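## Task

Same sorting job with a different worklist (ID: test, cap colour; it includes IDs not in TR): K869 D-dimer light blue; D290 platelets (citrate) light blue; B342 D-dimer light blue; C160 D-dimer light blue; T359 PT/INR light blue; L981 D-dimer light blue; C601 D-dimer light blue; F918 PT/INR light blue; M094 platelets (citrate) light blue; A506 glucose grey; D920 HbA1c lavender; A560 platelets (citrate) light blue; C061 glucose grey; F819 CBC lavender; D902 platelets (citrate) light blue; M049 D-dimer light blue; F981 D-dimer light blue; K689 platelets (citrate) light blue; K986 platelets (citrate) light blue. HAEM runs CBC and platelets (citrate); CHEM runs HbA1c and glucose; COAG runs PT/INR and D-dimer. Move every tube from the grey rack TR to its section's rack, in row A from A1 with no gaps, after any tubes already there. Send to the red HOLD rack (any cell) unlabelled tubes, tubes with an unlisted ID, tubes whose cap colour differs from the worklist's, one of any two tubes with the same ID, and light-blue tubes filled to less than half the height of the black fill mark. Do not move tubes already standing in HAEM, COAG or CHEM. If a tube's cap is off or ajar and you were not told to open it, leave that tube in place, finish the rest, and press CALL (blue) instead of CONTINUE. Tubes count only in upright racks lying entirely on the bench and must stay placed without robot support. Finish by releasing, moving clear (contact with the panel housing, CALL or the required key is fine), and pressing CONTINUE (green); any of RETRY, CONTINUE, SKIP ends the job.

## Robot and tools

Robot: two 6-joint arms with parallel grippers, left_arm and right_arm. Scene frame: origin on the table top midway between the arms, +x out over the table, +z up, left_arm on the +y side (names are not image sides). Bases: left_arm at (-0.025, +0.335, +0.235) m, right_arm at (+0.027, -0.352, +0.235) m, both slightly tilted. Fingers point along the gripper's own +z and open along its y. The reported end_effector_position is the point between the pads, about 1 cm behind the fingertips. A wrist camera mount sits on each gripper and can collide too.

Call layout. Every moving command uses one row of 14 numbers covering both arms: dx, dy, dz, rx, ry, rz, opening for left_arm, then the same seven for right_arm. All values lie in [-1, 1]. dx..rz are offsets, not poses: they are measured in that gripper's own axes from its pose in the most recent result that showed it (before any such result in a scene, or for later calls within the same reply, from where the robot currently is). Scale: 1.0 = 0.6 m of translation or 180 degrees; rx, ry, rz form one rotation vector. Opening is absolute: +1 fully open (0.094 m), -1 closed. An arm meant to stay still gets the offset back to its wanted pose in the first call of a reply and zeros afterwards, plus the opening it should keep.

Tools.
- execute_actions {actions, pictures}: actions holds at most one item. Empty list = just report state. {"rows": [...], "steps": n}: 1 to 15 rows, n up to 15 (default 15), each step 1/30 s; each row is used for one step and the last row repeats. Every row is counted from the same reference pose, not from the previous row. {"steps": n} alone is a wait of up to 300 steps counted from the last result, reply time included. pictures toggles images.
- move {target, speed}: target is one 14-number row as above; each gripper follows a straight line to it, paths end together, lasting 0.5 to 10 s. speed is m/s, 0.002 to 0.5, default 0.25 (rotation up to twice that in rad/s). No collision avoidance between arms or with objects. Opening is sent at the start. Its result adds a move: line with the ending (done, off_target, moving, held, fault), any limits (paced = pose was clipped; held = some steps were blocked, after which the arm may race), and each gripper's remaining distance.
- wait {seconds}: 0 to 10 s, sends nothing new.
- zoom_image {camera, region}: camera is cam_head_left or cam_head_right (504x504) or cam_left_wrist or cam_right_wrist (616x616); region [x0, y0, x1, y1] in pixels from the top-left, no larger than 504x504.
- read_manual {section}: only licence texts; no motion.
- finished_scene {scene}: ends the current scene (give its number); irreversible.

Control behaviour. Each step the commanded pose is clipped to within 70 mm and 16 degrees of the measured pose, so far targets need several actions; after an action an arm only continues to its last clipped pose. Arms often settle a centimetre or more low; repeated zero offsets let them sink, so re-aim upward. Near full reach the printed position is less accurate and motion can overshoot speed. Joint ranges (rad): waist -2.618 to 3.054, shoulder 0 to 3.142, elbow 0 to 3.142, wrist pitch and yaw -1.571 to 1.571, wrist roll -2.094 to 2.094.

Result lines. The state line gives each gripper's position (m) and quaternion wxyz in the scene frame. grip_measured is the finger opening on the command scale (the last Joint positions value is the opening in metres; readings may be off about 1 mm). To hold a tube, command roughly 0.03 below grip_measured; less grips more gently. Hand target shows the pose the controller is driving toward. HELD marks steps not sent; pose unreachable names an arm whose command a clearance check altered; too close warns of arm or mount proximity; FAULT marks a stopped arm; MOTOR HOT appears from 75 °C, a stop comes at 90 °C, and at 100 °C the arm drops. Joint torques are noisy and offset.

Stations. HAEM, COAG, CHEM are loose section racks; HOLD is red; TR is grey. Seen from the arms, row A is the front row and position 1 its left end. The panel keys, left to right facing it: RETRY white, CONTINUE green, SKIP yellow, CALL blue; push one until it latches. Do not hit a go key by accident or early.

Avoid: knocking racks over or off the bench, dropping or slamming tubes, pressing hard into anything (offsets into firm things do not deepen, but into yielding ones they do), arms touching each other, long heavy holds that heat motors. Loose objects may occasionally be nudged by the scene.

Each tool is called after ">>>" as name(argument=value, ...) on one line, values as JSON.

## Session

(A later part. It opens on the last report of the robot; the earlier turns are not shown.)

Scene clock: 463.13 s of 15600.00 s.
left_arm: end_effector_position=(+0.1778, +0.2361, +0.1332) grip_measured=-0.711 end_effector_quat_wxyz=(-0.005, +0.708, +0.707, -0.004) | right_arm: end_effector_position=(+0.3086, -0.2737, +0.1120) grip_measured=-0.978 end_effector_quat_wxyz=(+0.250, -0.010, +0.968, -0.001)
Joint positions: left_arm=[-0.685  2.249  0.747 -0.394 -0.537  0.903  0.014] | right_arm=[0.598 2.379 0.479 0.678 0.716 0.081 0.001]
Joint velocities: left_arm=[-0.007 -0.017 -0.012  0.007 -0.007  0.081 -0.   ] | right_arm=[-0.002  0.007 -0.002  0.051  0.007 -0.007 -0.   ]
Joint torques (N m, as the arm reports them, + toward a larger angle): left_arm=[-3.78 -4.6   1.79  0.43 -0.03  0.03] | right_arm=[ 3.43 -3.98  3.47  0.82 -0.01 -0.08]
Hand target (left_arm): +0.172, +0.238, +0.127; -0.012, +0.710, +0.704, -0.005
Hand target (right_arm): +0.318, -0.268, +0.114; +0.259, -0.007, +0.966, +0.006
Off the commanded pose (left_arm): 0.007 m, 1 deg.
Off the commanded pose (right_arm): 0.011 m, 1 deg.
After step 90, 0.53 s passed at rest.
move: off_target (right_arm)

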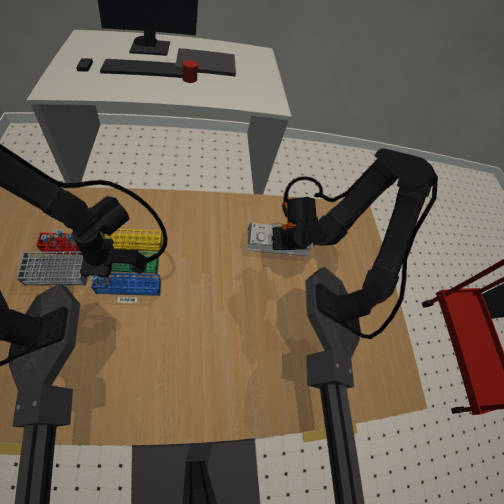

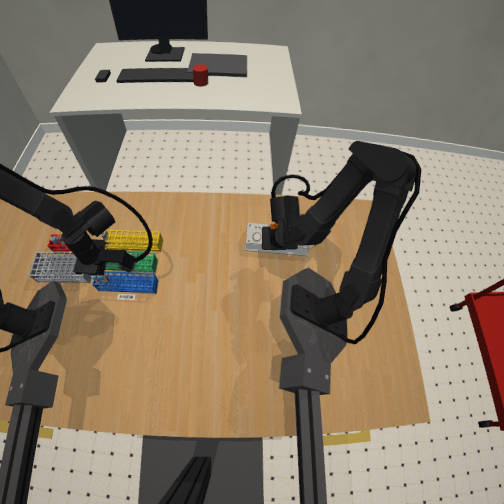

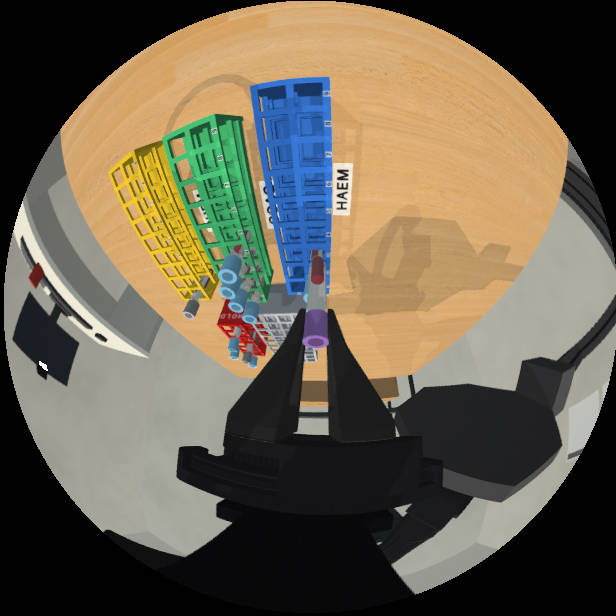

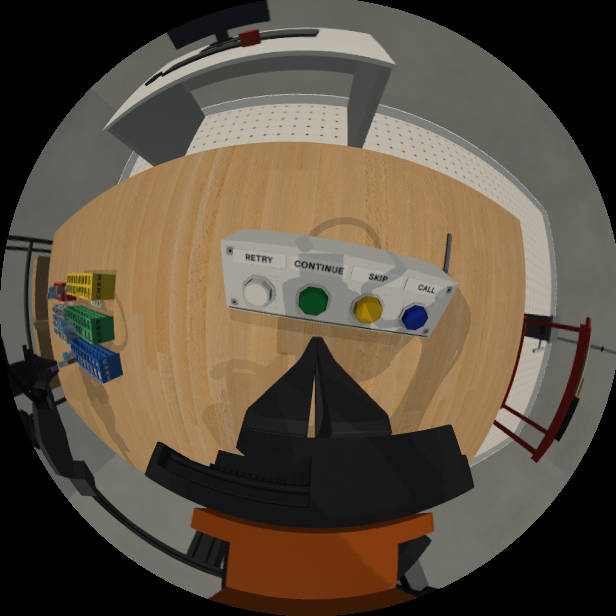

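>>> move(target=[0.004,-0.007,0.085,0.005,0.003,0.003,-0.73,0,0,0,0,0,0,-1], speed=0.04)

Scene clock: 467.10 s of 15600.00 s.
left_arm: end_effector_position=(+0.1803, +0.2366, +0.0878) grip_measured=-0.711 end_effector_quat_wxyz=(-0.007, +0.707, +0.707, -0.004) | right_arm: end_effector_position=(+0.3089, -0.2735, +0.1121) grip_measured=-0.978 end_effector_quat_wxyz=(+0.250, -0.011, +0.968, -0.001)
Joint positions: left_arm=[-0.577  2.394  0.728 -0.169 -0.57   1.021  0.014] | right_arm=[0.598 2.38  0.479 0.68  0.715 0.079 0.001]
Joint velocities: left_arm=[ 0.007 -0.007  0.007 -0.007 -0.037 -0.022 -0.002] | right_arm=[ 0.007 -0.017 -0.002 -0.081  0.007 -0.051 -0.001]
Joint torques (N m, as the arm reports them, + toward a larger angle): left_arm=[-4.01 -4.79  0.65  0.43 -0.02  0.07] | right_arm=[ 3.39 -4.9   1.53  0.7   0.09  0.01]
Hand target (left_arm): +0.172, +0.239, +0.082; -0.015, +0.711, +0.703, -0.006
Hand target (right_arm): +0.309, -0.274, +0.112; +0.250, -0.011, +0.968, -0.001
Off the commanded pose (left_arm): 0.009 m, 1 deg.
Off the commanded pose (right_arm): 0.000 m, 0 deg.
move: done

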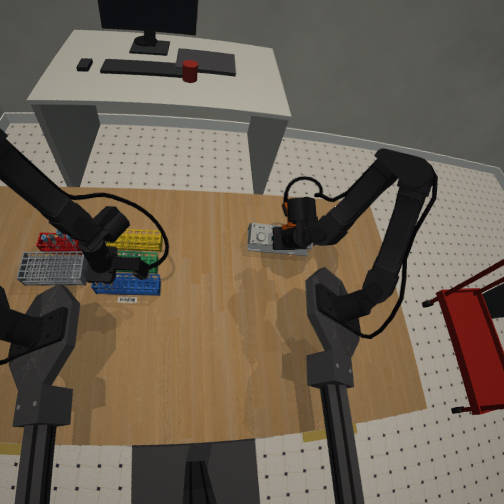

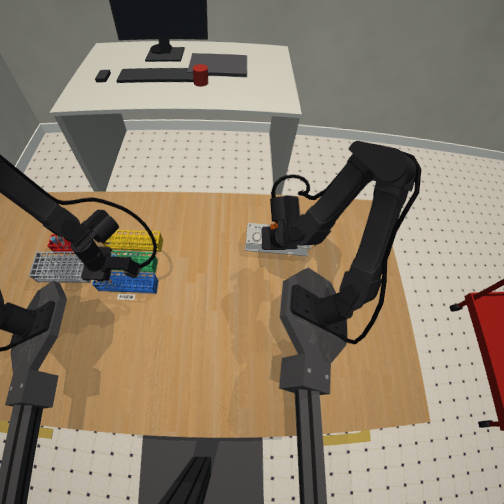

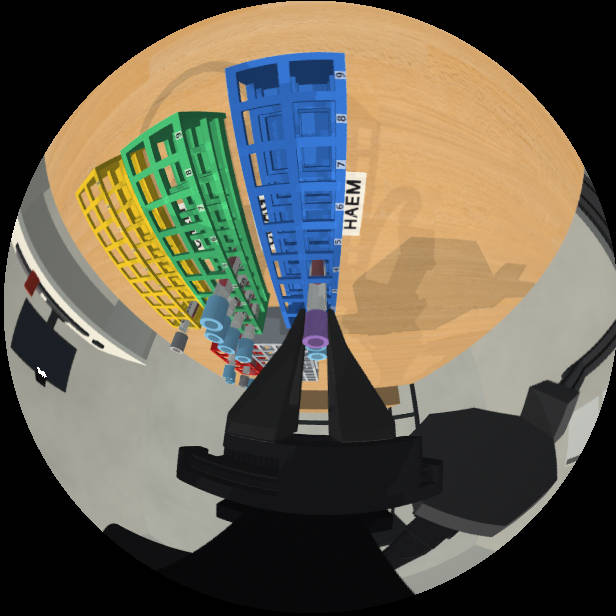

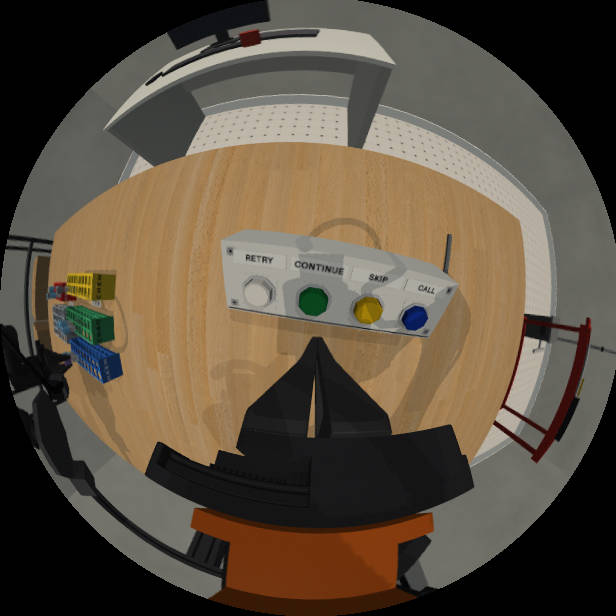

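>>> execute_actions(actions=[{"rows":[[0,0,0,0,0,0,-0.4,0,0,0,0,0,0,-1]],"steps":5}], pictures=false)

>>> move(target=[-0.005,0.012,-0.2,-0.003,-0.008,0,-0.4,-0.027,0.016,0.055,0,-0.005,0,-1], speed=0.15)

>>> zoom_image(camera="cam_left_wrist", region=[180,170,380,350])

Scene clock: 474.07 s of 15600.00 s.
left_arm: end_effector_position=(+0.1804, +0.2365, +0.0878) grip_measured=-0.402 end_effector_quat_wxyz=(-0.006, +0.707, +0.707, -0.004) | right_arm: end_effector_position=(+0.3089, -0.2735, +0.1121) grip_measured=-0.978 end_effector_quat_wxyz=(+0.250, -0.011, +0.968, -0.001)
Joint positions: left_arm=[-0.577  2.394  0.728 -0.169 -0.57   1.022  0.028] | right_arm=[0.598 2.38  0.479 0.68  0.715 0.079 0.001]
Joint velocities: left_arm=[ 0.002 -0.012 -0.012 -0.022 -0.022  0.022 -0.   ] | right_arm=[-0.012  0.002  0.002  0.037 -0.022  0.022 -0.001]
Joint torques (N m, as the arm reports them, + toward a larger angle): left_arm=[-4.38 -6.19  1.87  0.25 -0.04 -0.01] | right_arm=[ 3.29 -4.83  1.64  0.69  0.08 -0.02]
Hand target (left_arm): +0.180, +0.237, +0.088; -0.007, +0.707, +0.707, -0.004
Hand target (right_arm): +0.309, -0.273, +0.112; +0.250, -0.011, +0.968, -0.001
Off the commanded pose (left_arm): 0.000 m, 0 deg.
Off the commanded pose (right_arm): 0.000 m, 0 deg.
Steps of this call (steps 1 to 90: nothing new was sent; then 3.80 s passed at rest; steps 91 to 95: all 5 steps of this action). Readings (end_effector_position):
91: left_arm (+0.1804, +0.2365, +0.0878) | right_arm (+0.3089, -0.2735, +0.1121)
92: left_arm (+0.1804, +0.2365, +0.0878) | right_arm (+0.3089, -0.2735, +0.1121)
94: left_arm (+0.1804, +0.2365, +0.0878) | right_arm (+0.3089, -0.2735, +0.1121)
95: the state above

Scene clock: 475.77 s of 15600.00 s.
left_arm: end_effector_position=(+0.1877, +0.2386, +0.1988) grip_measured=-0.402 end_effector_quat_wxyz=(-0.005, +0.708, +0.706, -0.004) | right_arm: end_effector_position=(+0.3294, -0.2692, +0.0902) grip_measured=-0.978 end_effector_quat_wxyz=(+0.249, -0.014, +0.968, -0.007)
Joint positions: left_arm=[-0.788  2.091  0.87  -0.729 -0.503  0.793  0.028] | right_arm=[ 0.532  2.492  0.571  0.749  0.701 -0.008  0.001]
Joint velocities: left_arm=[-0.012  0.017 -0.007  0.007 -0.066 -0.022 -0.001] | right_arm=[-0.007 -0.002 -0.002  0.007  0.007 -0.081 -0.001]
Joint torques (N m, as the arm reports them, + toward a larger angle): left_arm=[-5.29 -6.47  5.35  0.08  0.16 -0.02] | right_arm=[ 3.83 -4.41  3.13  0.81 -0.06 -0.06]
Hand target (left_arm): +0.191, +0.232, +0.208; +0.007, +0.707, +0.707, -0.010
Hand target (right_arm): +0.339, -0.264, +0.091; +0.258, -0.011, +0.966, -0.001
Off the commanded pose (left_arm): 0.011 m, 1 deg.
Off the commanded pose (right_arm): 0.011 m, 1 deg.
move: off_target (left_arm, right_arm)

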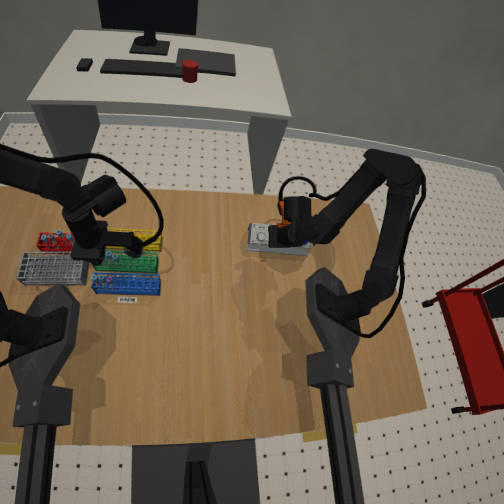

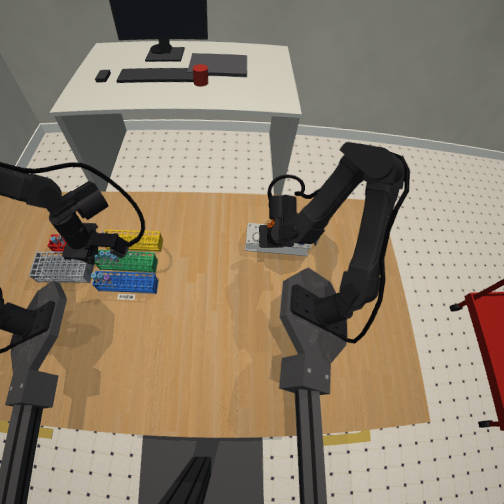

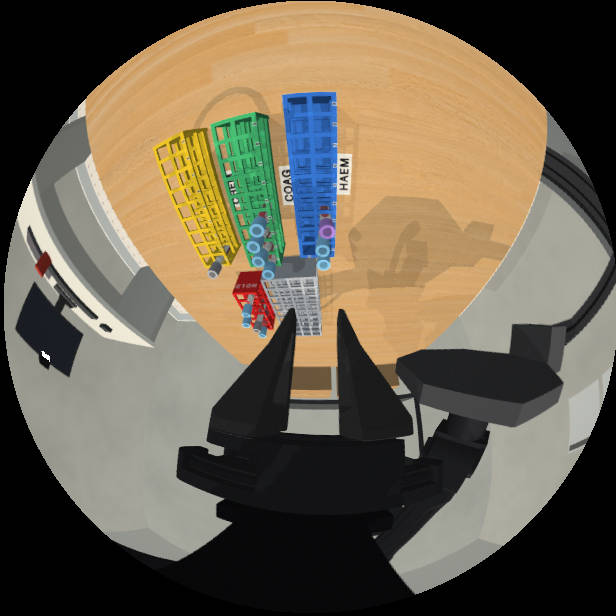

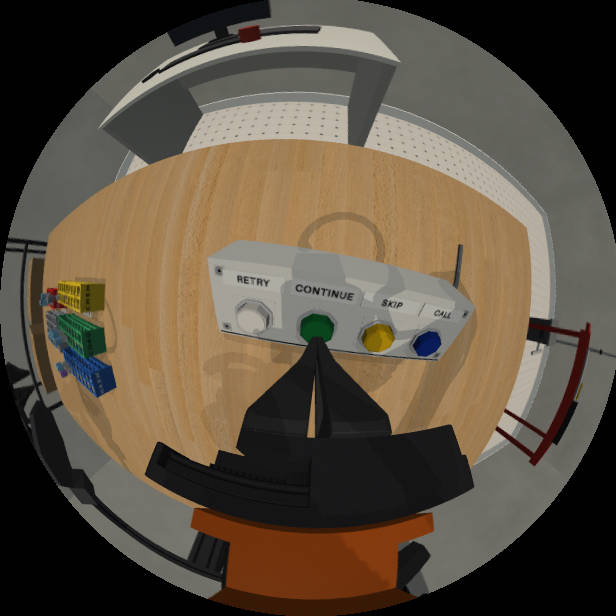

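Region (180, 170, 380, 350) of cam_left_wrist's 616x616 image, scaled by 2.520, with more detail than that image has; it fills the top 454 rows of this view, and the rest is white.

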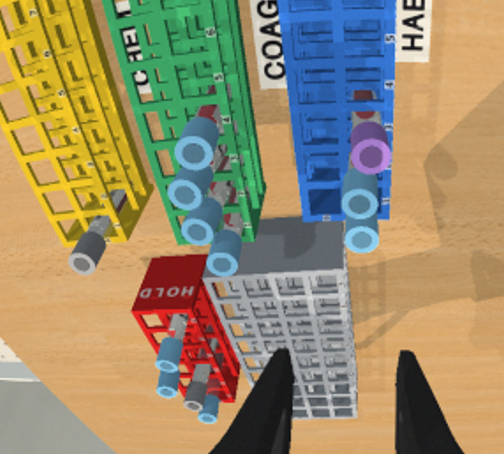

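>>> move(target=[0,0,0,0,0,0,-0.4,-0.015,0.008,0.052,0,-0.005,0,-1], speed=0.03)

Scene clock: 479.13 s of 15600.00 s.
left_arm: end_effector_position=(+0.1874, +0.2388, +0.1988) grip_measured=-0.402 end_effector_quat_wxyz=(-0.006, +0.708, +0.706, -0.004) | right_arm: end_effector_position=(+0.3306, -0.2725, +0.0739) grip_measured=-0.979 end_effector_quat_wxyz=(+0.239, -0.025, +0.971, -0.017)
Joint positions: left_arm=[-0.788  2.091  0.87  -0.731 -0.503  0.793  0.028] | right_arm=[ 0.488  2.551  0.598  0.787  0.699 -0.069  0.001]
Joint velocities: left_arm=[-0.027  0.022 -0.012 -0.022  0.051  0.007  0.001] | right_arm=[-0.007 -0.017  0.007 -0.007  0.022 -0.007 -0.   ]
Joint torques (N m, as the arm reports them, + toward a larger angle): no reading
move: unfinished (the scene ended)
The task's run has ended: the event that ends the task has happened.

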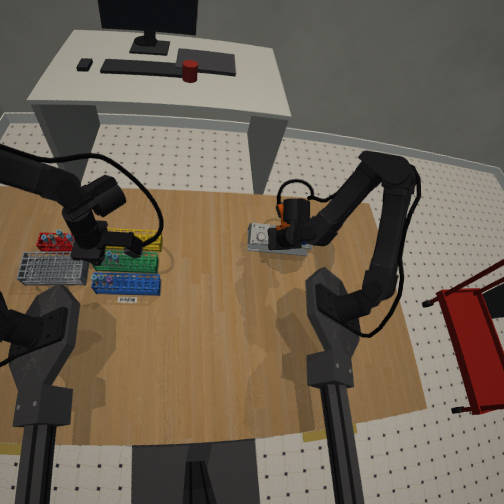

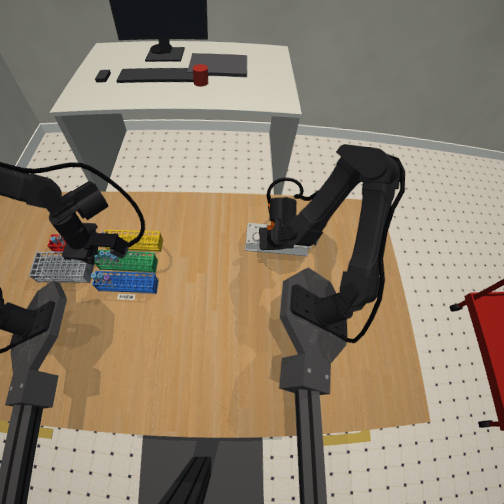

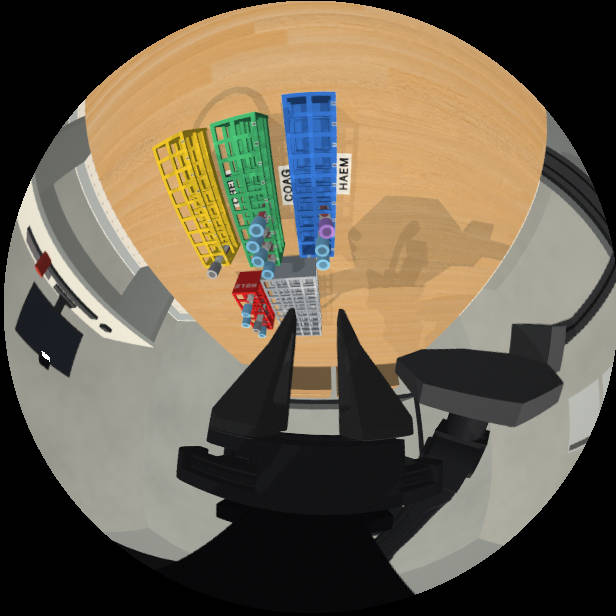

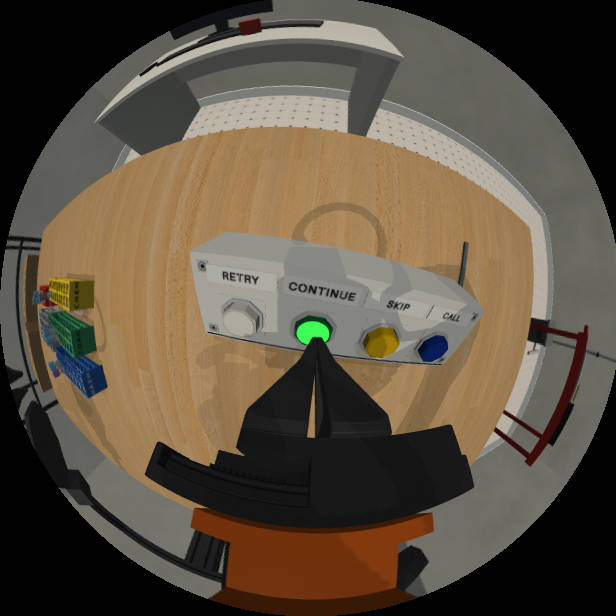

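>>> finished_scene(scene=2)

The scene is finished: the task was done.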